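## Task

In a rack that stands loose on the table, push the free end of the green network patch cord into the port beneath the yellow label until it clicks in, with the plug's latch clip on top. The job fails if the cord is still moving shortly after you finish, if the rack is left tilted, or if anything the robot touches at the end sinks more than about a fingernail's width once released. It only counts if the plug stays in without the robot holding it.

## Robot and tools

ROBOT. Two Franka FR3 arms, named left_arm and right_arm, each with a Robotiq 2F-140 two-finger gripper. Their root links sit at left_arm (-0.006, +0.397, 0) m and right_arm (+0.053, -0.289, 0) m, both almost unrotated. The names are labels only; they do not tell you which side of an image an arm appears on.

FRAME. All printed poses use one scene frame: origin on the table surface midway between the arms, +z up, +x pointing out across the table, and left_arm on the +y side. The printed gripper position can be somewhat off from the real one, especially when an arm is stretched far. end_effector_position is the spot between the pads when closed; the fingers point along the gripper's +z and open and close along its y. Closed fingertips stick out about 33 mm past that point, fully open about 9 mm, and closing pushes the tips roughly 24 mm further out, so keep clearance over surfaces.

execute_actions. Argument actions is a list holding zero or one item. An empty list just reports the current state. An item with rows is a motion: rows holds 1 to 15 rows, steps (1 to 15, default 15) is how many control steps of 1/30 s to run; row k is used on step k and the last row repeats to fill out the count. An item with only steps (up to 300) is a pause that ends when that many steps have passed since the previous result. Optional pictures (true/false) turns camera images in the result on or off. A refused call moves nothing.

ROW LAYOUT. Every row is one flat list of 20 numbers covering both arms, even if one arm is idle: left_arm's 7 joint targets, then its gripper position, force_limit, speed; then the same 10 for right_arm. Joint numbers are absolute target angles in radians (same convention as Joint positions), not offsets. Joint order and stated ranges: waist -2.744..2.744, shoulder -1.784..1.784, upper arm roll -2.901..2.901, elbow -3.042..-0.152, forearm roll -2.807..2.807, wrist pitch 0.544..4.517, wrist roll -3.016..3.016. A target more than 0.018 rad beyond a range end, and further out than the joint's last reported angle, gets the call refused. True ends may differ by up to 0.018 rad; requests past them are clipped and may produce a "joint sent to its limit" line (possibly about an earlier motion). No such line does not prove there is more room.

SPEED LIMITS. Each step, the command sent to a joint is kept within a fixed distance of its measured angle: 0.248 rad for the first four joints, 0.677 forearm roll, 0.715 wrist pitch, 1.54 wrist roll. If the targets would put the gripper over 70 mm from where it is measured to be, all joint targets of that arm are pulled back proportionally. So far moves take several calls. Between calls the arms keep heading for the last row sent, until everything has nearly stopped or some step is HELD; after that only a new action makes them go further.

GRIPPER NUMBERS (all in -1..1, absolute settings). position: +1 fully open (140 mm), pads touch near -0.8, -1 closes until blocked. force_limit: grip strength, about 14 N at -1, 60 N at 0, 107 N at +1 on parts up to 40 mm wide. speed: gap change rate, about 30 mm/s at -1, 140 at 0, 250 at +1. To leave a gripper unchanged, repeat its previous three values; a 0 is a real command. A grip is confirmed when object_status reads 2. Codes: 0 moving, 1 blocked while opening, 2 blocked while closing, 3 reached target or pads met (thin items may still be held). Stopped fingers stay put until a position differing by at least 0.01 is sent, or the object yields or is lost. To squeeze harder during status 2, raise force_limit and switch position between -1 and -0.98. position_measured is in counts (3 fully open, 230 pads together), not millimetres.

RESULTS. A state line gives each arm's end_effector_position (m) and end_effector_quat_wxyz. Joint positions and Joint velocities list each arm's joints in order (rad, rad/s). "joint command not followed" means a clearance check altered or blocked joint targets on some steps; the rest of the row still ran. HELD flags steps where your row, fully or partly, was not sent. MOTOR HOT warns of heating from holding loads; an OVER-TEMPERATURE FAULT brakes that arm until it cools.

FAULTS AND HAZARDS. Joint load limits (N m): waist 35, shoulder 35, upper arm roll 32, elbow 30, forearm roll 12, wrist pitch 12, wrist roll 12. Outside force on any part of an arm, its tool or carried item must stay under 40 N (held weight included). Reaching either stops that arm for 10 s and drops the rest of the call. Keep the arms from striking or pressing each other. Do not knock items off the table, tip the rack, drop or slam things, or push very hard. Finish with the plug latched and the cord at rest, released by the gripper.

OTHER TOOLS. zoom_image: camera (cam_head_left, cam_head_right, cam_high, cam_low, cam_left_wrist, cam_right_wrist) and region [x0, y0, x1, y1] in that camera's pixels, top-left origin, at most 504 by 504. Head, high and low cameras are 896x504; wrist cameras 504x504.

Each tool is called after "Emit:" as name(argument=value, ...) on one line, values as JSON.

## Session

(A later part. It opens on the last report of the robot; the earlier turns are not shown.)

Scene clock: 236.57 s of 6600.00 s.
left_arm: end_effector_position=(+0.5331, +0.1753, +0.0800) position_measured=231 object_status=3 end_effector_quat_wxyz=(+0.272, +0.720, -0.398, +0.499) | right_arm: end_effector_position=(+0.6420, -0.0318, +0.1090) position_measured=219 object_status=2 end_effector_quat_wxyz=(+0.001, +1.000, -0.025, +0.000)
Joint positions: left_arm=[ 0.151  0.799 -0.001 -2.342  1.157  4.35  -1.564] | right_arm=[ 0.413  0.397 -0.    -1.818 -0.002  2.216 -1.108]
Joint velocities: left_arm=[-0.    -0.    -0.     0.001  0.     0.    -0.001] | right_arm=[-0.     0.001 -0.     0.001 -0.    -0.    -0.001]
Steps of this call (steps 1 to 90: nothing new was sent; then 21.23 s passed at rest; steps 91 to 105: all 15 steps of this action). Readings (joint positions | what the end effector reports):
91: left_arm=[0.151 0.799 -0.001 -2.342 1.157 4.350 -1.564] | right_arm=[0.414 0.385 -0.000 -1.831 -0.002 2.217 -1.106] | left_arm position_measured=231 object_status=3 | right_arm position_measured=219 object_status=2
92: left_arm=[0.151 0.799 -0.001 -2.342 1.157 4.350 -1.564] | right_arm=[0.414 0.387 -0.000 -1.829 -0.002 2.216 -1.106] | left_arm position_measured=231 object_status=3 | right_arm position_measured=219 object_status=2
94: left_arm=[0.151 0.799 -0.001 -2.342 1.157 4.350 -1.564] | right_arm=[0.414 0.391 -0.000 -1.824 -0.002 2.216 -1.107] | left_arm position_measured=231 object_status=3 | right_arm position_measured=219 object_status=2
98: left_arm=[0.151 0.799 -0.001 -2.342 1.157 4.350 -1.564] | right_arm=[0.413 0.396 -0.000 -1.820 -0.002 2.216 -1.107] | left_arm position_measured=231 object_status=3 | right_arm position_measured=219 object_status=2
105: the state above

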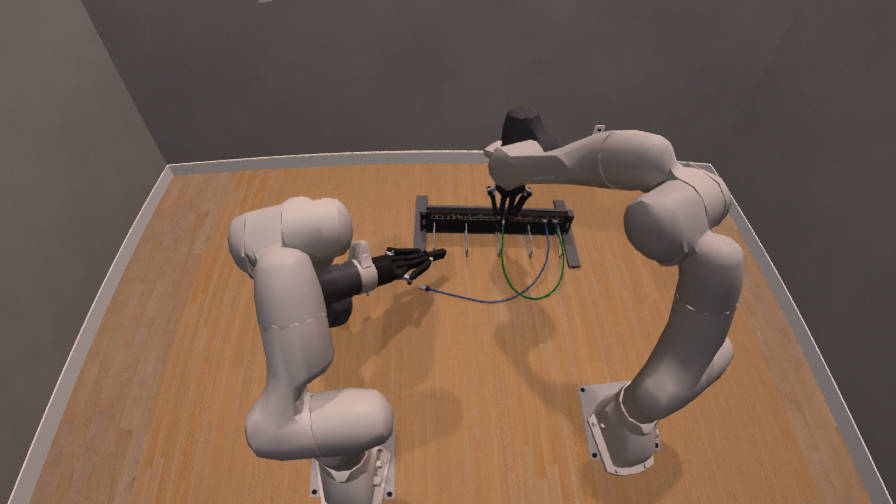

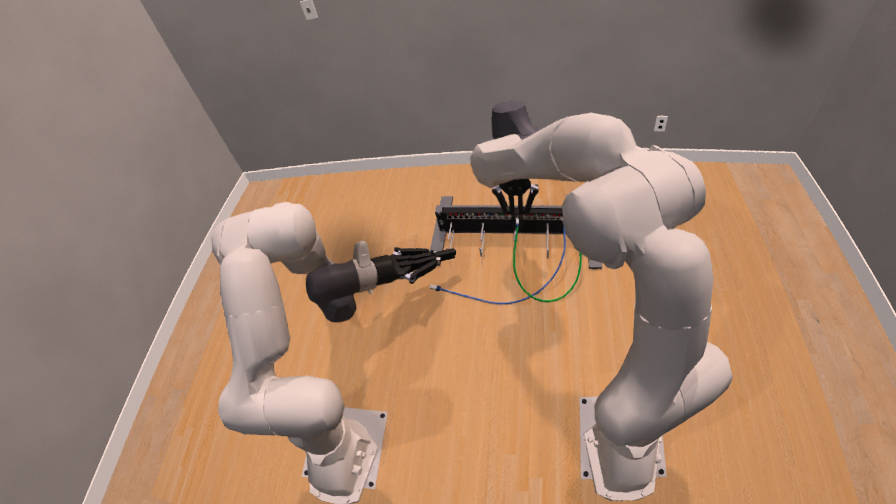

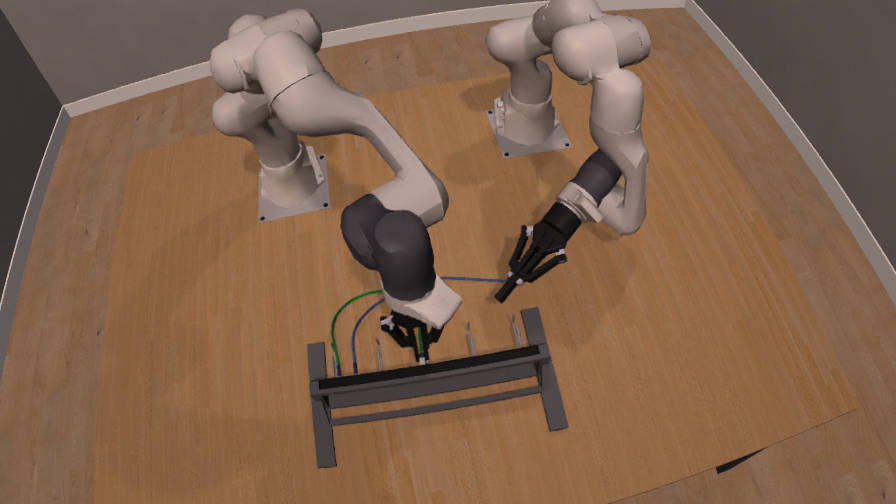

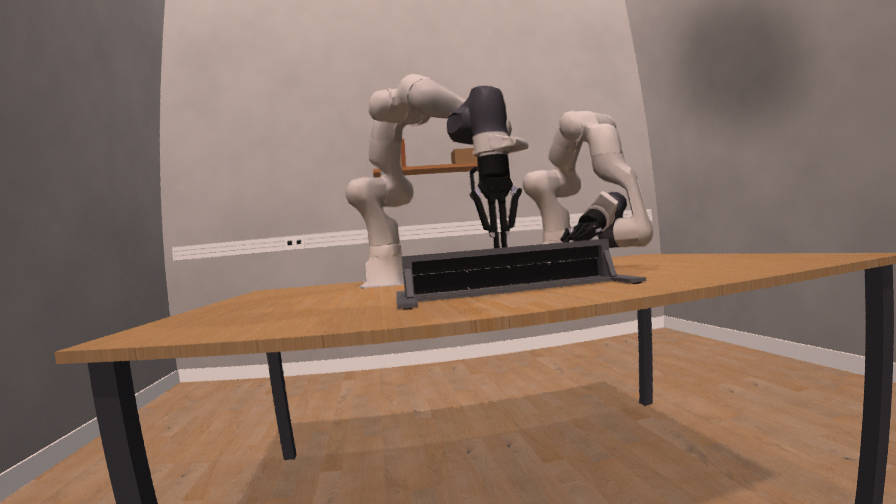

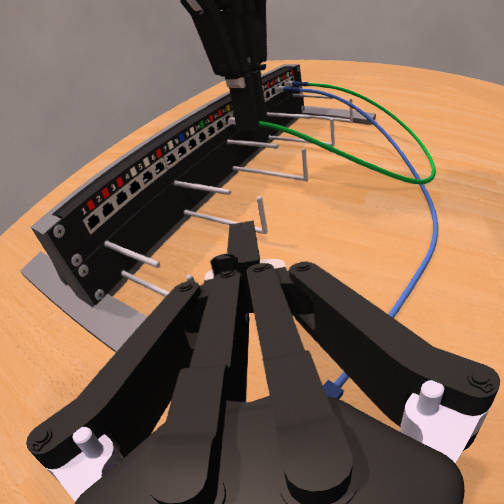

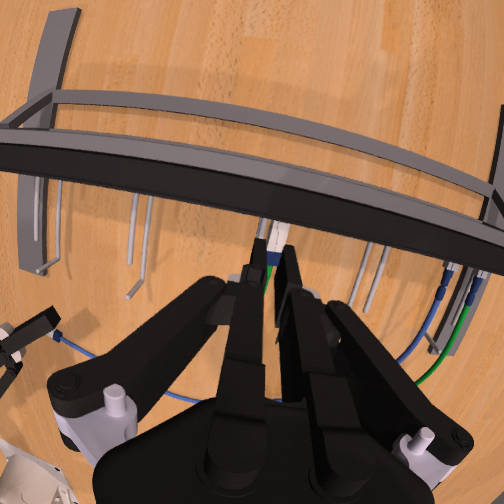

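Emit:
execute_actions(actions=[{"rows":[[0.15,0.8,0,-2.3416,1.16,4.35,-1.571,-1,-0.5,0,0.4108,0.4004,0,-1.8135,0,2.2125,-1.1128,-1,0.6,-0.9],[0.15,0.8,0,-2.3416,1.16,4.35,-1.571,-1,-0.5,0,0.4105,0.4016,0,-1.8115,0,2.2117,-1.1132,-1,0.6,-0.9],[0.15,0.8,0,-2.3416,1.16,4.35,-1.571,-1,-0.5,0,0.4101,0.4029,0,-1.8095,0,2.211,-1.1136,-1,0.6,-0.9],[0.15,0.8,0,-2.3416,1.16,4.35,-1.571,-1,-0.5,0,0.4098,0.4041,0,-1.8075,0,2.2102,-1.114,-1,0.6,-0.9],[0.15,0.8,0,-2.3416,1.16,4.35,-1.571,-1,-0.5,0,0.4094,0.4054,0,-1.8055,0,2.2095,-1.1144,-1,0.6,-0.9],[0.15,0.8,0,-2.3416,1.16,4.35,-1.571,-1,-0.5,0,0.4091,0.4067,0,-1.8035,0,2.2088,-1.1148,-1,0.6,-0.9],[0.15,0.8,0,-2.3416,1.16,4.35,-1.571,-1,-0.5,0,0.4087,0.408,0,-1.8015,0,2.208,-1.1151,-1,0.6,-0.9],[0.15,0.8,0,-2.3416,1.16,4.35,-1.571,-1,-0.5,0,0.4084,0.4092,0,-1.7994,0,2.2074,-1.1151,-1,0.6,-0.9]],"steps":15}], pictures=false)

Emit:
execute_actions(actions=[{"steps":10}])

Emit:
zoom_image(camera="cam_left_wrist", region=[205, 100, 245, 140])

Scene clock: 250.00 s of 6600.00 s.
left_arm: end_effector_position=(+0.5331, +0.1753, +0.0800) position_measured=231 object_status=3 end_effector_quat_wxyz=(+0.272, +0.720, -0.398, +0.499) | right_arm: end_effector_position=(+0.6454, -0.0317, +0.1091) position_measured=219 object_status=2 end_effector_quat_wxyz=(+0.001, +1.000, -0.025, -0.000)
Joint positions: left_arm=[ 0.151  0.799 -0.001 -2.342  1.157  4.35  -1.564] | right_arm=[ 0.411  0.407 -0.    -1.803 -0.001  2.209 -1.11 ]
Joint velocities: left_arm=[ 0.001 -0.001 -0.001  0.001 -0.001  0.    -0.001] | right_arm=[ 0.001  0.002  0.     0.005  0.    -0.004 -0.003]
Steps of this call (steps 1 to 15: the robot went on to your last target; steps 16 to 90: nothing new was sent; then 9.93 s passed at rest; steps 91 to 105: all 15 steps of this action). Readings (joint positions | what the end effector reports):
91: left_arm=[0.151 0.799 -0.001 -2.342 1.157 4.350 -1.564] | right_arm=[0.413 0.398 -0.000 -1.818 -0.002 2.215 -1.108] | left_arm position_measured=231 object_status=3 | right_arm position_measured=219 object_status=2
92: left_arm=[0.151 0.799 -0.001 -2.342 1.157 4.350 -1.564] | right_arm=[0.413 0.398 -0.000 -1.817 -0.002 2.215 -1.108] | left_arm position_measured=231 object_status=3 | right_arm position_measured=219 object_status=2
94: left_arm=[0.151 0.799 -0.001 -2.342 1.157 4.350 -1.564] | right_arm=[0.412 0.400 -0.000 -1.814 -0.002 2.214 -1.108] | left_arm position_measured=231 object_status=3 | right_arm position_measured=219 object_status=2
98: left_arm=[0.151 0.799 -0.001 -2.342 1.157 4.350 -1.564] | right_arm=[0.411 0.404 -0.000 -1.806 -0.002 2.212 -1.109] | left_arm position_measured=231 object_status=3 | right_arm position_measured=219 object_status=2
105: the state above

Scene clock: 250.33 s of 6600.00 s.
left_arm: end_effector_position=(+0.5331, +0.1752, +0.0800) position_measured=231 object_status=3 end_effector_quat_wxyz=(+0.272, +0.720, -0.398, +0.499) | right_arm: end_effector_position=(+0.6454, -0.0318, +0.1091) position_measured=219 object_status=2 end_effector_quat_wxyz=(+0.001, +1.000, -0.025, -0.000)
Joint positions: left_arm=[ 0.151  0.799 -0.001 -2.342  1.157  4.35  -1.564] | right_arm=[ 0.411  0.407 -0.    -1.803 -0.001  2.208 -1.111]
Joint velocities: left_arm=[-0.     0.    -0.002 -0.    -0.    -0.     0.001] | right_arm=[ 0.001  0.001 -0.001  0.002 -0.002  0.     0.   ]
Steps of this call (steps 1 to 10: the robot went on to your last target). Readings (joint positions | what the end effector reports):
1: left_arm=[0.151 0.799 -0.001 -2.342 1.157 4.350 -1.564] | right_arm=[0.411 0.407 -0.000 -1.803 -0.001 2.209 -1.110] | left_arm position_measured=231 object_status=3 | right_arm position_measured=219 object_status=2
2: left_arm=[0.151 0.799 -0.001 -2.342 1.157 4.350 -1.564] | right_arm=[0.411 0.407 -0.000 -1.803 -0.001 2.209 -1.110] | left_arm position_measured=231 object_status=3 | right_arm position_measured=219 object_status=2
4: left_arm=[0.151 0.799 -0.001 -2.342 1.157 4.350 -1.564] | right_arm=[0.411 0.407 -0.000 -1.803 -0.001 2.209 -1.110] | left_arm position_measured=231 object_status=3 | right_arm position_measured=219 object_status=2
8: left_arm=[0.151 0.799 -0.001 -2.342 1.157 4.350 -1.564] | right_arm=[0.411 0.407 -0.000 -1.803 -0.001 2.208 -1.111] | left_arm position_measured=231 object_status=3 | right_arm position_measured=219 object_status=2
10: the state above

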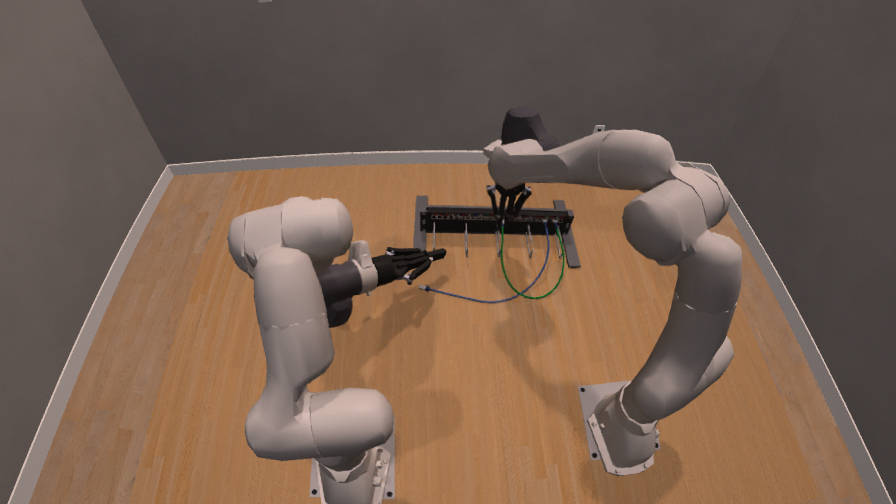

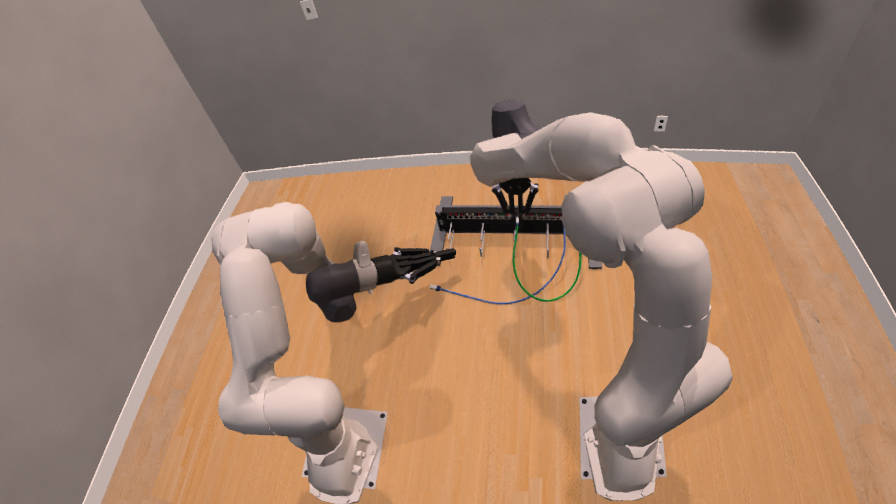

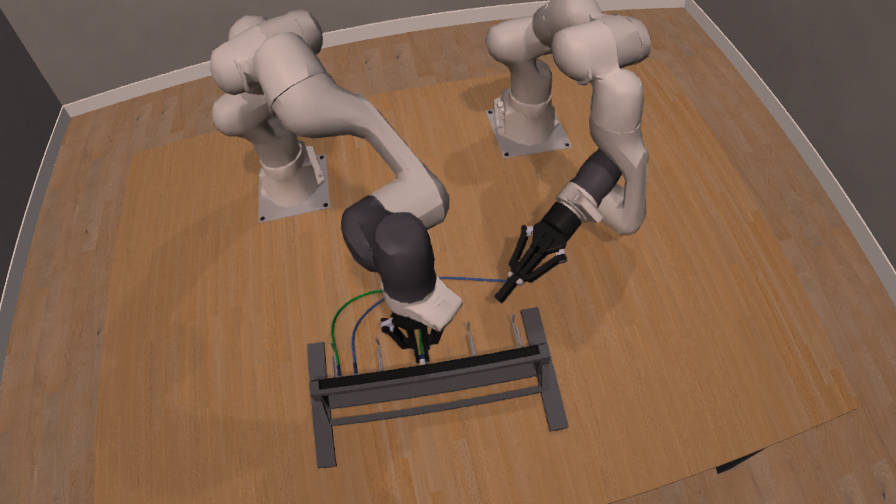

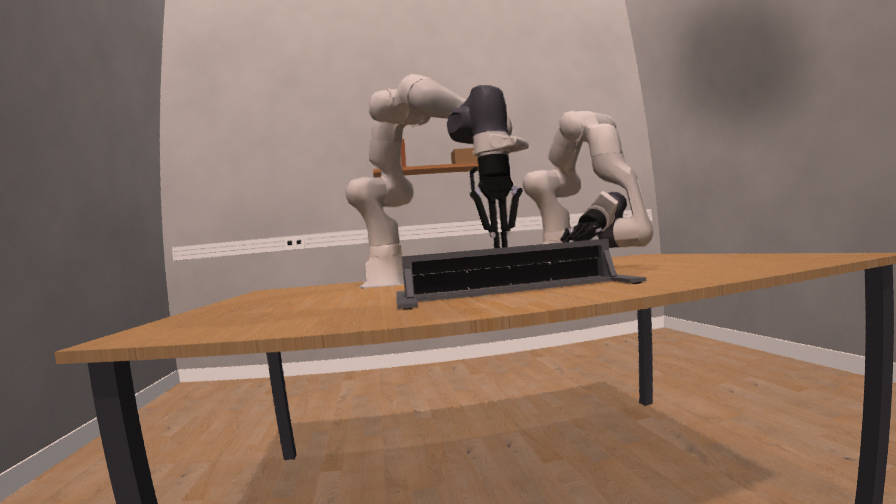

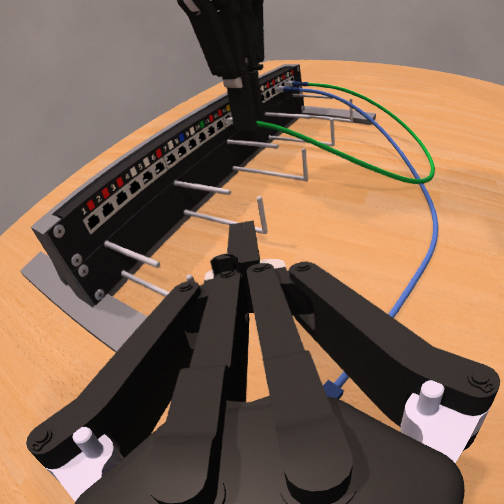

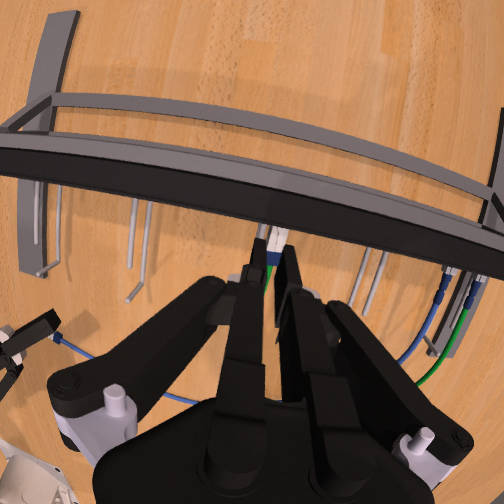

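Region (205, 100, 245, 140) of cam_left_wrist's 504x504 image, scaled by 12.600, with more detail than that image has.

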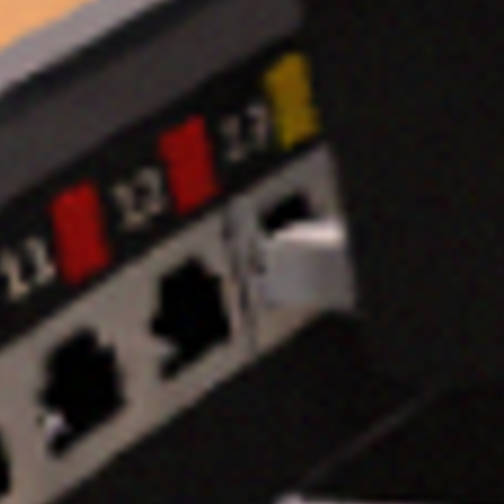

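Emit:
execute_actions(actions=[{"rows":[[0.15,0.8,0,-2.3416,1.16,4.35,-1.571,-1,-0.5,0,0.4079,0.4094,-0.0005,-1.798,-0.0013,2.21,-1.1152,-1,0.6,-0.9],[0.15,0.8,0,-2.3416,1.16,4.35,-1.571,-1,-0.5,0,0.4074,0.4096,-0.001,-1.7967,-0.0017,2.2115,-1.1154,-1,0.6,-0.9],[0.15,0.8,0,-2.3416,1.16,4.35,-1.571,-1,-0.5,0,0.4069,0.4098,-0.0014,-1.7953,-0.0021,2.213,-1.1155,-1,0.6,-0.9],[0.15,0.8,0,-2.3416,1.16,4.35,-1.571,-1,-0.5,0,0.4064,0.41,-0.0019,-1.7939,-0.0025,2.2145,-1.1157,-1,0.6,-0.9],[0.15,0.8,0,-2.3416,1.16,4.35,-1.571,-1,-0.5,0,0.4059,0.4102,-0.0023,-1.7925,-0.003,2.216,-1.1158,-1,0.6,-0.9],[0.15,0.8,0,-2.3416,1.16,4.35,-1.571,-1,-0.5,0,0.4054,0.4104,-0.0028,-1.7911,-0.0034,2.2175,-1.116,-1,0.6,-0.9],[0.15,0.8,0,-2.3416,1.16,4.35,-1.571,-1,-0.5,0,0.4049,0.4106,-0.0033,-1.7897,-0.0038,2.219,-1.1162,-1,0.6,-0.9],[0.15,0.8,0,-2.3416,1.16,4.35,-1.571,-1,-0.5,0,0.4043,0.4108,-0.0038,-1.7883,-0.0042,2.2207,-1.1164,-1,0.6,-0.9],[0.15,0.8,0,-2.3416,1.16,4.35,-1.571,-1,-0.5,0,0.4038,0.4109,-0.0042,-1.787,-0.0046,2.2223,-1.1165,-1,0.6,-0.9]],"steps":15}], pictures=false)

Scene clock: 263.13 s of 6600.00 s.
left_arm: end_effector_position=(+0.5331, +0.1753, +0.0800) position_measured=231 object_status=3 end_effector_quat_wxyz=(+0.272, +0.720, -0.398, +0.499) | right_arm: end_effector_position=(+0.6457, -0.0317, +0.1091) position_measured=219 object_status=2 end_effector_quat_wxyz=(+0.001, +1.000, -0.025, -0.002)
Joint positions: left_arm=[ 0.151  0.799 -0.001 -2.342  1.157  4.35  -1.564] | right_arm=[ 0.41   0.41  -0.    -1.797 -0.001  2.203 -1.111]
Joint velocities: left_arm=[-0.    -0.001 -0.     0.002  0.     0.    -0.001] | right_arm=[-0.001  0.001 -0.     0.003  0.001 -0.002 -0.   ]
Steps of this call (steps 1 to 15: the robot went on to your last target; steps 16 to 90: nothing new was sent; then 9.30 s passed at rest; steps 91 to 105: all 15 steps of this action). Readings (joint positions | what the end effector reports):
91: left_arm=[0.151 0.799 -0.001 -2.342 1.157 4.350 -1.564] | right_arm=[0.410 0.407 -0.000 -1.802 -0.001 2.208 -1.111] | left_arm position_measured=231 object_status=3 | right_arm position_measured=219 object_status=2
92: left_arm=[0.151 0.799 -0.001 -2.342 1.157 4.350 -1.564] | right_arm=[0.410 0.408 -0.000 -1.802 -0.001 2.208 -1.111] | left_arm position_measured=231 object_status=3 | right_arm position_measured=219 object_status=2
94: left_arm=[0.151 0.799 -0.001 -2.342 1.157 4.350 -1.564] | right_arm=[0.410 0.408 -0.000 -1.801 -0.001 2.207 -1.111] | left_arm position_measured=231 object_status=3 | right_arm position_measured=219 object_status=2
98: left_arm=[0.151 0.799 -0.001 -2.342 1.157 4.350 -1.564] | right_arm=[0.410 0.409 -0.000 -1.799 -0.001 2.205 -1.111] | left_arm position_measured=231 object_status=3 | right_arm position_measured=219 object_status=2
105: the state above

Emit:
execute_actions(actions=[])

Emit:
zoom_image(camera="cam_left_wrist", region=[212, 105, 242, 135])

Emit:
zoom_image(camera="cam_head_right", region=[497, 203, 537, 233])

Scene clock: 271.60 s of 6600.00 s.
left_arm: end_effector_position=(+0.5331, +0.1752, +0.0800) position_measured=231 object_status=3 end_effector_quat_wxyz=(+0.272, +0.720, -0.398, +0.499) | right_arm: end_effector_position=(+0.6457, -0.0317, +0.1091) position_measured=219 object_status=2 end_effector_quat_wxyz=(+0.001, +1.000, -0.025, -0.002)
Joint positions: left_arm=[ 0.151  0.799 -0.001 -2.342  1.157  4.35  -1.564] | right_arm=[ 0.41   0.411 -0.    -1.796 -0.001  2.203 -1.111]
Joint velocities: left_arm=[0.001 0.002 0.    0.001 0.    0.    0.   ] | right_arm=[-0.     0.    -0.    -0.    -0.002  0.001 -0.001]
Steps of this call (steps 1 to 15: the robot went on to your last target; steps 16 to 90: nothing new was sent; then 5.47 s passed at rest). Readings (joint positions | what the end effector reports):
1: left_arm=[0.151 0.799 -0.001 -2.342 1.157 4.350 -1.564] | right_arm=[0.410 0.410 -0.000 -1.797 -0.001 2.203 -1.111] | left_arm position_measured=231 object_status=3 | right_arm position_measured=219 object_status=2
2: left_arm=[0.151 0.799 -0.001 -2.342 1.157 4.350 -1.564] | right_arm=[0.410 0.410 -0.000 -1.797 -0.001 2.203 -1.111] | left_arm position_measured=231 object_status=3 | right_arm position_measured=219 object_status=2
4: left_arm=[0.151 0.799 -0.001 -2.342 1.157 4.350 -1.564] | right_arm=[0.410 0.410 -0.000 -1.797 -0.001 2.203 -1.111] | left_arm position_measured=231 object_status=3 | right_arm position_measured=219 object_status=2
8: left_arm=[0.151 0.799 -0.001 -2.342 1.157 4.350 -1.564] | right_arm=[0.410 0.411 -0.000 -1.797 -0.001 2.203 -1.111] | left_arm position_measured=231 object_status=3 | right_arm position_measured=219 object_status=2
90: the state above
All arms were judged still, so your last target was given up. Only a new action makes them travel on or press farther. Fingers that are still opening or closing keep moving.

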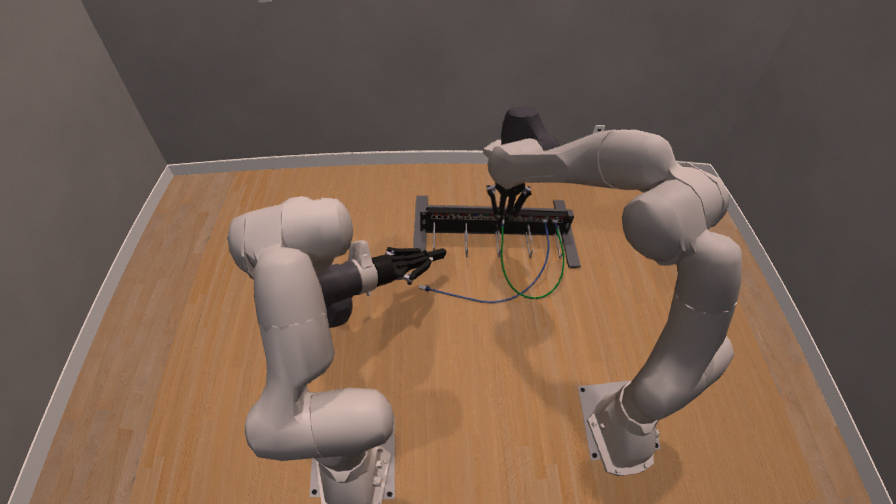

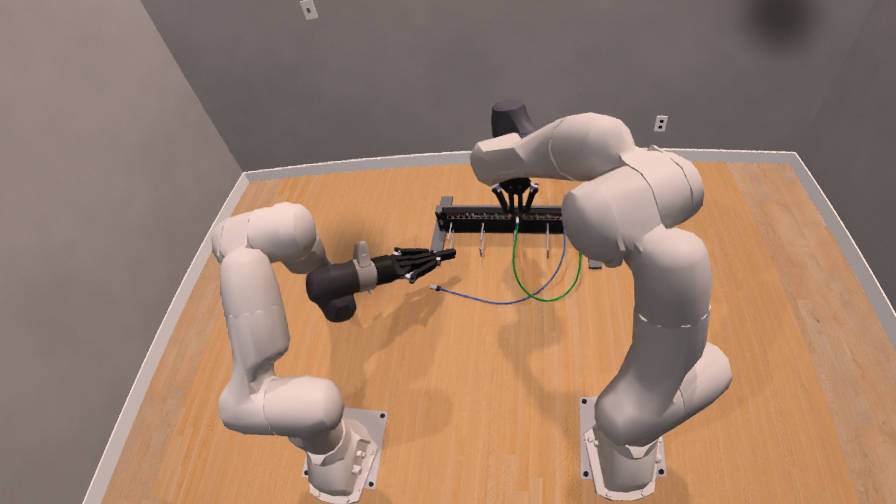

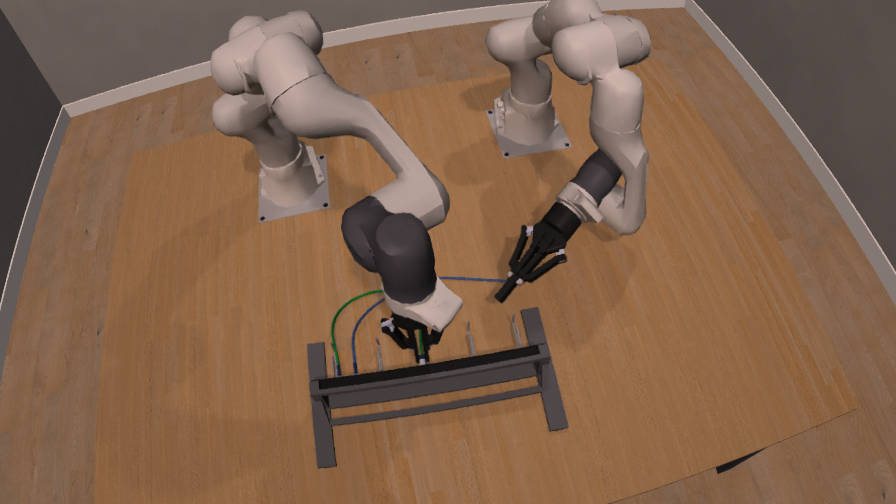

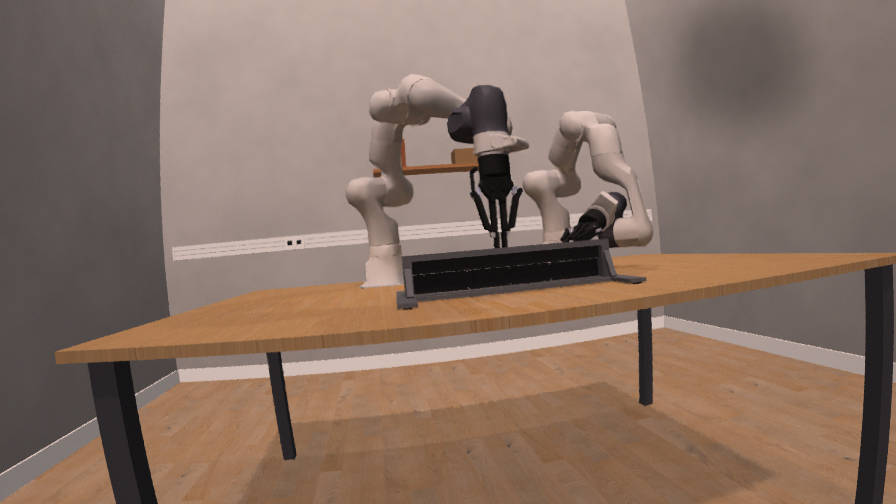

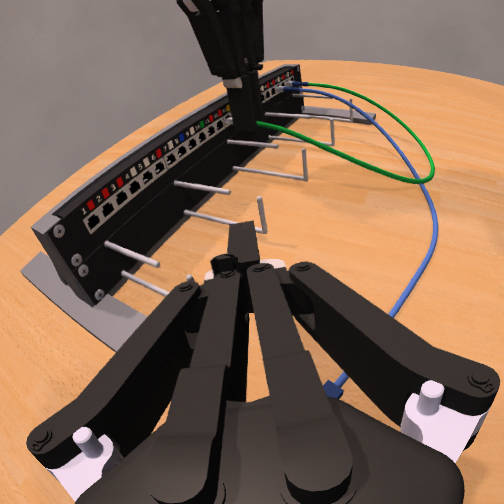

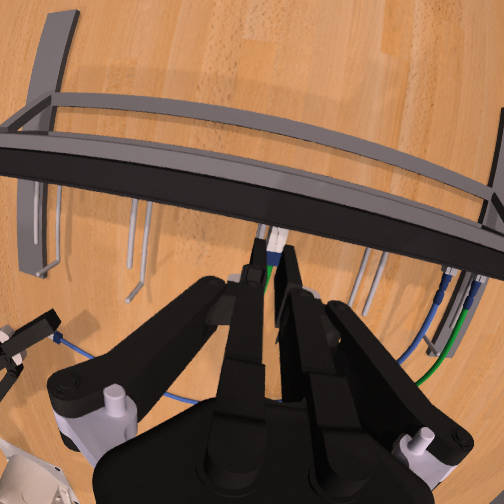

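Region (212, 105, 242, 135) of cam_left_wrist's 504x504 image, scaled by 16.800, with more detail than that image has.

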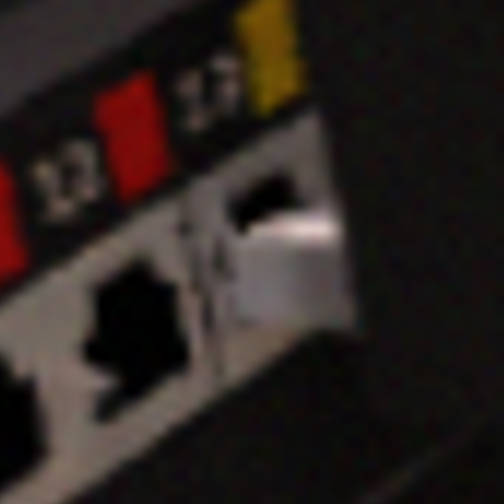

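Region (497, 203, 537, 233) of cam_head_right's 896x504 image, scaled by 12.600, with more detail than that image has; it fills the top 378 rows of this view, and the rest is white.

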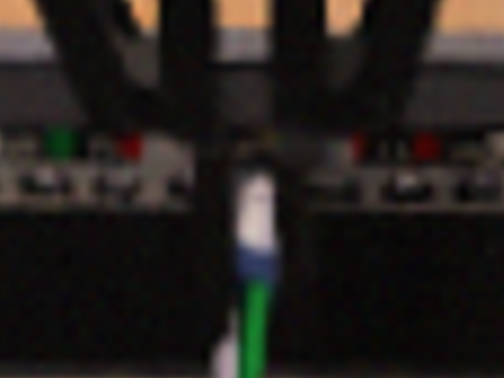

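Emit:
execute_actions(actions=[{"rows":[[0.15,0.8,0,-2.3416,1.16,4.35,-1.571,-1,-0.5,0,0.4048,0.4109,-0.0035,-1.789,-0.004,2.221,-1.115,-1,0.6,-0.9],[0.15,0.8,0,-2.3416,1.16,4.35,-1.571,-1,-0.5,0,0.4055,0.4111,-0.003,-1.7905,-0.0036,2.22,-1.115,-1,0.6,-0.9],[0.15,0.8,0,-2.3416,1.16,4.35,-1.571,-1,-0.5,0,0.4055,0.4113,-0.003,-1.7905,-0.0036,2.22,-1.115,-1,0.6,-0.9],[0.15,0.8,0,-2.3416,1.16,4.35,-1.571,-1,-0.5,0,0.4055,0.4116,-0.003,-1.7905,-0.0036,2.22,-1.115,-1,0.6,-0.9],[0.15,0.8,0,-2.3416,1.16,4.35,-1.571,-1,-0.5,0,0.4055,0.4119,-0.003,-1.7905,-0.0036,2.22,-1.115,-1,0.6,-0.9],[0.15,0.8,0,-2.3416,1.16,4.35,-1.571,-1,-0.5,0,0.4055,0.4122,-0.003,-1.7905,-0.0036,2.22,-1.115,-1,0.6,-0.9],[0.15,0.8,0,-2.3416,1.16,4.35,-1.571,-1,-0.5,0,0.4055,0.4125,-0.003,-1.7905,-0.0036,2.22,-1.115,-1,0.6,-0.9],[0.15,0.8,0,-2.3416,1.16,4.35,-1.571,-1,-0.5,0,0.4055,0.4128,-0.003,-1.7905,-0.0036,2.22,-1.115,-1,0.6,-0.9],[0.15,0.8,0,-2.3416,1.16,4.35,-1.571,-1,-0.5,0,0.4055,0.4131,-0.003,-1.7905,-0.0036,2.22,-1.115,-1,0.6,-0.9],[0.15,0.8,0,-2.3416,1.16,4.35,-1.571,-1,-0.5,0,0.4055,0.4134,-0.003,-1.7905,-0.0036,2.22,-1.115,-1,0.6,-0.9]],"steps":15}], pictures=false)

Scene clock: 290.07 s of 6600.00 s.
left_arm: end_effector_position=(+0.5331, +0.1753, +0.0800) position_measured=231 object_status=3 end_effector_quat_wxyz=(+0.272, +0.720, -0.398, +0.499) | right_arm: end_effector_position=(+0.6456, -0.0317, +0.1089) position_measured=219 object_status=2 end_effector_quat_wxyz=(+0.002, +1.000, -0.025, -0.002)
Joint positions: left_arm=[ 0.151  0.799 -0.001 -2.342  1.157  4.35  -1.564] | right_arm=[ 0.41   0.411 -0.    -1.796 -0.001  2.202 -1.111]
Joint velocities: left_arm=[-0.     0.001  0.    -0.001 -0.    -0.001 -0.   ] | right_arm=[ 0.001  0.    -0.001 -0.002  0.    -0.001 -0.   ]
Steps of this call (steps 1 to 90: nothing new was sent; then 14.97 s passed at rest; steps 91 to 105: all 15 steps of this action). Readings (joint positions | what the end effector reports):
91: left_arm=[0.151 0.799 -0.001 -2.342 1.157 4.350 -1.564] | right_arm=[0.410 0.411 -0.000 -1.796 -0.001 2.202 -1.111] | left_arm position_measured=231 object_status=3 | right_arm position_measured=219 object_status=2
92: left_arm=[0.151 0.799 -0.001 -2.342 1.157 4.350 -1.564] | right_arm=[0.410 0.411 -0.000 -1.796 -0.001 2.202 -1.111] | left_arm position_measured=231 object_status=3 | right_arm position_measured=219 object_status=2
94: left_arm=[0.151 0.799 -0.001 -2.342 1.157 4.350 -1.564] | right_arm=[0.410 0.411 -0.000 -1.796 -0.001 2.202 -1.111] | left_arm position_measured=231 object_status=3 | right_arm position_measured=219 object_status=2
98: left_arm=[0.151 0.799 -0.001 -2.342 1.157 4.350 -1.564] | right_arm=[0.410 0.411 -0.000 -1.796 -0.001 2.202 -1.111] | left_arm position_measured=231 object_status=3 | right_arm position_measured=219 object_status=2
105: the state above

Emit:
execute_actions(actions=[{"rows":[[0.15,0.8,0,-2.3416,1.16,4.35,-1.571,-1,-0.5,0,0.4055,0.4138,-0.003,-1.7905,-0.0036,2.22,-1.115,-1,0.6,-0.9],[0.15,0.8,0,-2.3416,1.16,4.35,-1.571,-1,-0.5,0,0.4055,0.4142,-0.003,-1.7905,-0.0036,2.22,-1.115,-1,0.6,-0.9],[0.15,0.8,0,-2.3416,1.16,4.35,-1.571,-1,-0.5,0,0.4055,0.4146,-0.003,-1.7905,-0.0036,2.22,-1.115,-1,0.6,-0.9],[0.15,0.8,0,-2.3416,1.16,4.35,-1.571,-1,-0.5,0,0.4055,0.415,-0.003,-1.7907,-0.0036,2.22,-1.115,-1,0.6,-0.9],[0.15,0.8,0,-2.3416,1.16,4.35,-1.571,-1,-0.5,0,0.4055,0.4154,-0.003,-1.791,-0.0036,2.22,-1.115,-1,0.6,-0.9],[0.15,0.8,0,-2.3416,1.16,4.35,-1.571,-1,-0.5,0,0.4055,0.4158,-0.003,-1.7913,-0.0036,2.22,-1.115,-1,0.6,-0.9],[0.15,0.8,0,-2.3416,1.16,4.35,-1.571,-1,-0.5,0,0.4055,0.4162,-0.003,-1.7916,-0.0036,2.22,-1.115,-1,0.6,-0.9],[0.15,0.8,0,-2.3416,1.16,4.35,-1.571,-1,-0.5,0,0.4055,0.4166,-0.003,-1.792,-0.0036,2.22,-1.115,-1,0.6,-0.9]],"steps":15}], pictures=false)

Scene clock: 297.03 s of 6600.00 s.
left_arm: end_effector_position=(+0.5331, +0.1753, +0.0800) position_measured=231 object_status=3 end_effector_quat_wxyz=(+0.272, +0.720, -0.398, +0.499) | right_arm: end_effector_position=(+0.6455, -0.0317, +0.1070) position_measured=219 object_status=2 end_effector_quat_wxyz=(+0.002, +1.000, -0.025, -0.003)
Joint positions: left_arm=[ 0.151  0.799 -0.001 -2.342  1.157  4.35  -1.564] | right_arm=[ 0.41   0.414 -0.    -1.796 -0.001  2.204 -1.111]
Joint velocities: left_arm=[ 0.     0.    -0.     0.001 -0.001  0.001 -0.   ] | right_arm=[-0.002  0.    -0.001 -0.001 -0.    -0.001  0.002]
Steps of this call (steps 1 to 15: the robot went on to your last target; steps 16 to 90: nothing new was sent; then 3.47 s passed at rest; steps 91 to 105: all 15 steps of this action). Readings (joint positions | what the end effector reports):
91: left_arm=[0.151 0.799 -0.001 -2.342 1.157 4.350 -1.564] | right_arm=[0.410 0.411 -0.000 -1.796 -0.001 2.203 -1.111] | left_arm position_measured=231 object_status=3 | right_arm position_measured=219 object_status=2
92: left_arm=[0.151 0.799 -0.001 -2.342 1.157 4.350 -1.564] | right_arm=[0.410 0.411 -0.000 -1.796 -0.001 2.203 -1.111] | left_arm position_measured=231 object_status=3 | right_arm position_measured=219 object_status=2
94: left_arm=[0.151 0.799 -0.001 -2.342 1.157 4.350 -1.564] | right_arm=[0.410 0.411 -0.000 -1.796 -0.001 2.203 -1.111] | left_arm position_measured=231 object_status=3 | right_arm position_measured=219 object_status=2
98: left_arm=[0.151 0.799 -0.001 -2.342 1.157 4.350 -1.564] | right_arm=[0.410 0.412 -0.000 -1.796 -0.001 2.203 -1.111] | left_arm position_measured=231 object_status=3 | right_arm position_measured=219 object_status=2
105: the state above

Emit:
execute_actions(actions=[{"rows":[[0.14,0.8,0,-2.3416,1.16,4.35,-1.571,-1,-0.5,0,0.408,0.415,-0.002,-1.797,-0.002,2.212,-1.111,-1,0.6,-0.9],[0.125,0.8,0,-2.3416,1.16,4.35,-1.571,-1,-0.5,0,0.41,0.413,-0.001,-1.801,-0.001,2.207,-1.109,-1,0.6,-0.9],[0.11,0.8,0,-2.3416,1.16,4.35,-1.571,-1,-0.5,0,0.4115,0.411,0,-1.804,-0.001,2.207,-1.108,-1,0.6,-0.9],[0.095,0.8,0,-2.3416,1.16,4.35,-1.571,-1,-0.5,0,0.4122,0.409,0,-1.807,-0.001,2.208,-1.108,-1,0.6,-0.9],[0.08,0.8,0,-2.3416,1.16,4.35,-1.571,-1,-0.5,0,0.4127,0.407,0,-1.8095,-0.001,2.21,-1.108,-1,0.6,-0.9],[0.065,0.8,0,-2.3416,1.16,4.35,-1.571,-1,-0.5,0,0.4132,0.405,0,-1.8115,-0.001,2.212,-1.108,-1,0.6,-0.9],[0.05,0.8,0,-2.3416,1.16,4.35,-1.571,-1,-0.5,0,0.4132,0.403,0,-1.8133,-0.001,2.214,-1.108,-1,0.6,-0.9],[0.035,0.8,0,-2.3416,1.16,4.35,-1.571,-1,-0.5,0,0.4132,0.401,0,-1.8133,-0.001,2.216,-1.108,-1,0.6,-0.9],[0.02,0.8,0,-2.3416,1.16,4.35,-1.571,-1,-0.5,0,0.4132,0.401,0,-1.8133,-0.001,2.216,-1.108,-1,0.6,-0.9],[0.005,0.8,0,-2.3416,1.16,4.35,-1.571,-1,-0.5,0,0.4132,0.401,0,-1.8133,-0.001,2.216,-1.108,-1,0.6,-0.9],[-0.01,0.8,0,-2.3416,1.16,4.35,-1.571,-1,-0.5,0,0.4132,0.401,0,-1.8133,-0.001,2.216,-1.108,-1,0.6,-0.9],[-0.025,0.8,0,-2.3416,1.16,4.35,-1.571,-1,-0.5,0,0.4132,0.401,0,-1.8133,-0.001,2.216,-1.108,-1,0.6,-0.9],[-0.037,0.8,0,-2.3416,1.16,4.35,-1.571,-1,-0.5,0,0.4132,0.401,0,-1.8133,-0.001,2.216,-1.108,-1,0.6,-0.9],[-0.045,0.8,0,-2.3416,1.16,4.35,-1.571,-1,-0.5,0,0.4132,0.401,0,-1.8133,-0.001,2.216,-1.108,-1,0.6,-0.9],[-0.05,0.8,0,-2.3416,1.16,4.35,-1.571,-1,-0.5,0,0.4132,0.401,0,-1.8133,-0.001,2.216,-1.108,-1,0.6,-0.9]],"steps":15}], pictures=false)

Emit:
execute_actions(actions=[{"steps":15}])

Scene clock: 313.97 s of 6600.00 s.
left_arm: end_effector_position=(+0.4843, +0.0817, +0.0801) position_measured=231 object_status=3 end_effector_quat_wxyz=(+0.316, +0.681, -0.462, +0.473) | right_arm: end_effector_position=(+0.6436, -0.0315, +0.1088) position_measured=219 object_status=2 end_effector_quat_wxyz=(+0.001, +1.000, -0.024, -0.000)
Joint positions: left_arm=[-0.03   0.799 -0.001 -2.342  1.157  4.35  -1.564] | right_arm=[ 0.412  0.403 -0.    -1.81  -0.001  2.212 -1.111]
Joint velocities: left_arm=[-0.295  0.001 -0.026  0.     0.     0.001 -0.   ] | right_arm=[ 0.001 -0.001 -0.    -0.002  0.     0.01  -0.   ]
Steps of this call (steps 1 to 15: the robot went on to your last target; steps 16 to 90: nothing new was sent; then 13.43 s passed at rest; steps 91 to 105: all 15 steps of this action). Readings (joint positions | what the end effector reports):
91: left_arm=[0.149 0.799 -0.000 -2.342 1.157 4.350 -1.564] | right_arm=[0.410 0.414 -0.000 -1.796 -0.001 2.204 -1.111] | left_arm position_measured=231 object_status=3 | right_arm position_measured=219 object_status=2
92: left_arm=[0.145 0.799 0.001 -2.342 1.157 4.350 -1.564] | right_arm=[0.410 0.414 -0.000 -1.797 -0.001 2.204 -1.111] | left_arm position_measured=231 object_status=3 | right_arm position_measured=219 object_status=2
94: left_arm=[0.126 0.799 0.003 -2.342 1.157 4.350 -1.564] | right_arm=[0.410 0.413 -0.000 -1.800 -0.001 2.205 -1.111] | left_arm position_measured=231 object_status=3 | right_arm position_measured=219 object_status=2
98: left_arm=[0.069 0.799 0.002 -2.342 1.157 4.350 -1.564] | right_arm=[0.411 0.408 -0.000 -1.808 -0.001 2.208 -1.111] | left_arm position_measured=231 object_status=3 | right_arm position_measured=219 object_status=2
105: the state above

Scene clock: 314.47 s of 6600.00 s.
left_arm: end_effector_position=(+0.4782, +0.0724, +0.0802) position_measured=231 object_status=3 end_effector_quat_wxyz=(+0.320, +0.676, -0.468, +0.470) | right_arm: end_effector_position=(+0.6438, -0.0314, +0.1087) position_measured=219 object_status=2 end_effector_quat_wxyz=(+0.000, +1.000, -0.024, +0.000)
Joint positions: left_arm=[-0.049  0.799 -0.001 -2.342  1.157  4.35  -1.564] | right_arm=[ 0.412  0.403 -0.    -1.811 -0.001  2.214 -1.111]
Joint velocities: left_arm=[ 0.    -0.    -0.     0.    -0.     0.001 -0.001] | right_arm=[-0.001  0.     0.001  0.001 -0.     0.     0.001]
Steps of this call (steps 1 to 15: the robot went on to your last target). Readings (joint positions | what the end effector reports):
1: left_arm=[-0.039 0.799 -0.002 -2.342 1.157 4.350 -1.564] | right_arm=[0.412 0.403 -0.000 -1.810 -0.001 2.213 -1.111] | left_arm position_measured=231 object_status=3 | right_arm position_measured=219 object_status=2
2: left_arm=[-0.044 0.799 -0.002 -2.342 1.157 4.350 -1.564] | right_arm=[0.412 0.403 -0.000 -1.810 -0.001 2.213 -1.111] | left_arm position_measured=231 object_status=3 | right_arm position_measured=219 object_status=2
4: left_arm=[-0.048 0.799 -0.002 -2.342 1.157 4.350 -1.564] | right_arm=[0.412 0.403 -0.000 -1.811 -0.001 2.213 -1.111] | left_arm position_measured=231 object_status=3 | right_arm position_measured=219 object_status=2
8: left_arm=[-0.049 0.799 -0.002 -2.342 1.157 4.350 -1.564] | right_arm=[0.412 0.403 -0.000 -1.811 -0.001 2.213 -1.111] | left_arm position_measured=231 object_status=3 | right_arm position_measured=219 object_status=2
15: the state above

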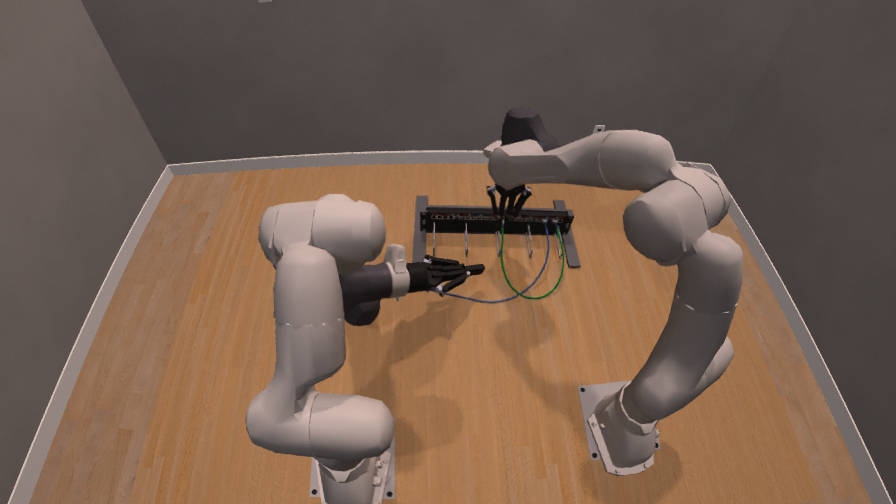

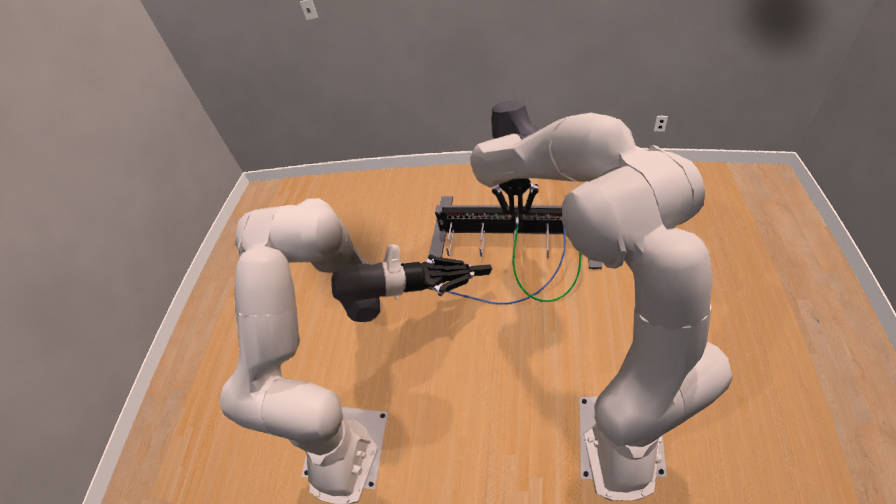

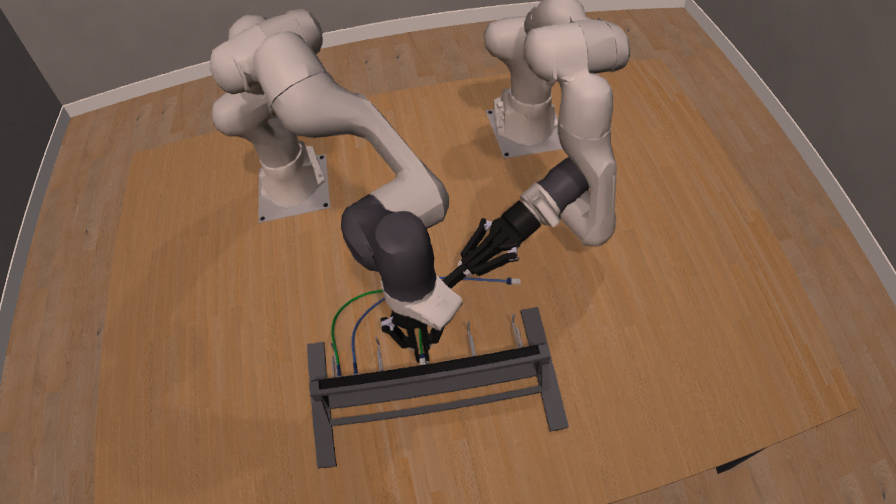

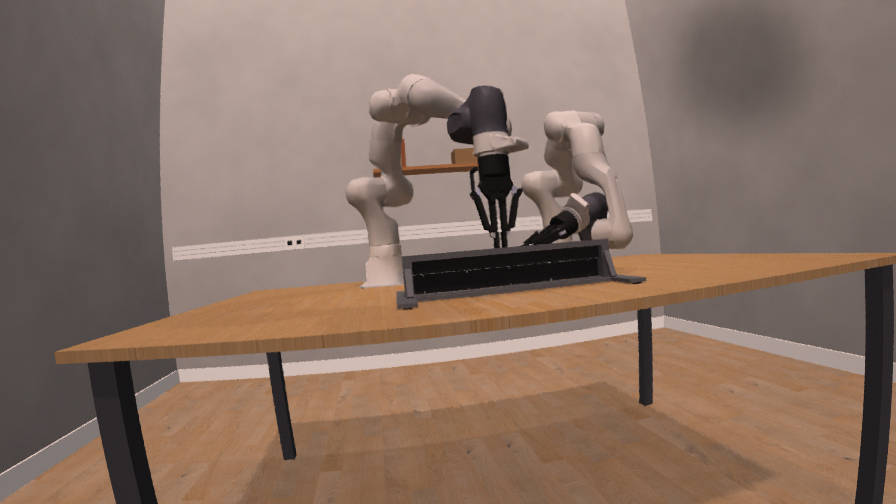

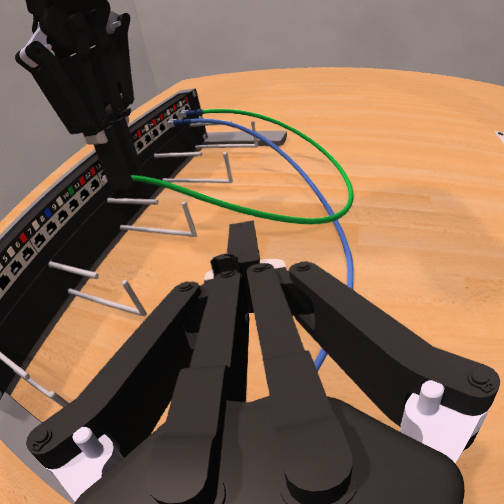

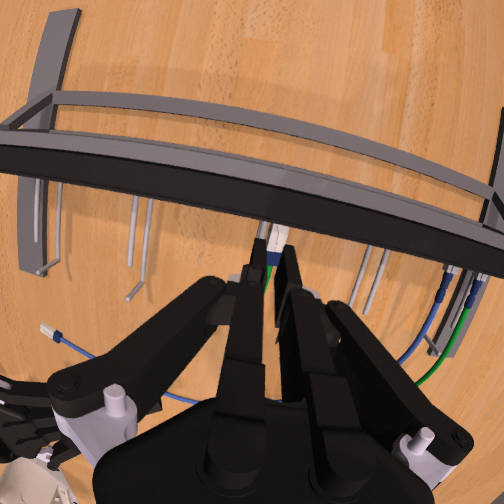

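Emit:
zoom_image(camera="cam_left_wrist", region=[75, 155, 125, 205])

Region (75, 155, 125, 205) of cam_left_wrist's 504x504 image, scaled by 10.080, with more detail than that image has.

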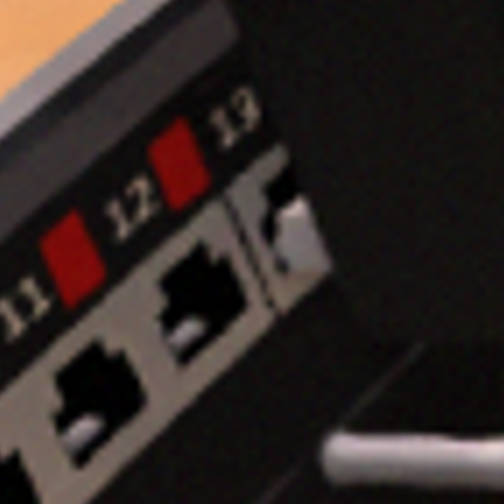

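Emit:
zoom_image(camera="cam_left_wrist", region=[90, 167, 112, 189])

Emit:
zoom_image(camera="cam_right_wrist", region=[250, 210, 310, 280])

Region (90, 167, 112, 189) of cam_left_wrist's 504x504 image, scaled by 22.909, with more detail than that image has.

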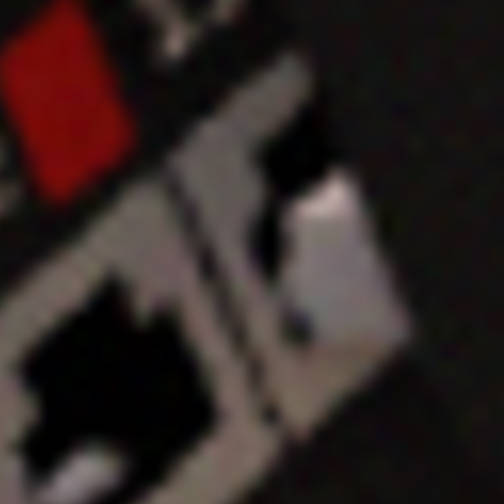

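Region (250, 210, 310, 280) of cam_right_wrist's 504x504 image, scaled by 7.200, with more detail than that image has; it fills the left 432 columns of this view, and the rest is white.

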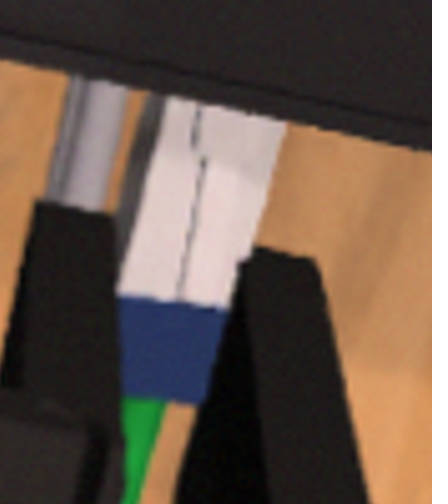

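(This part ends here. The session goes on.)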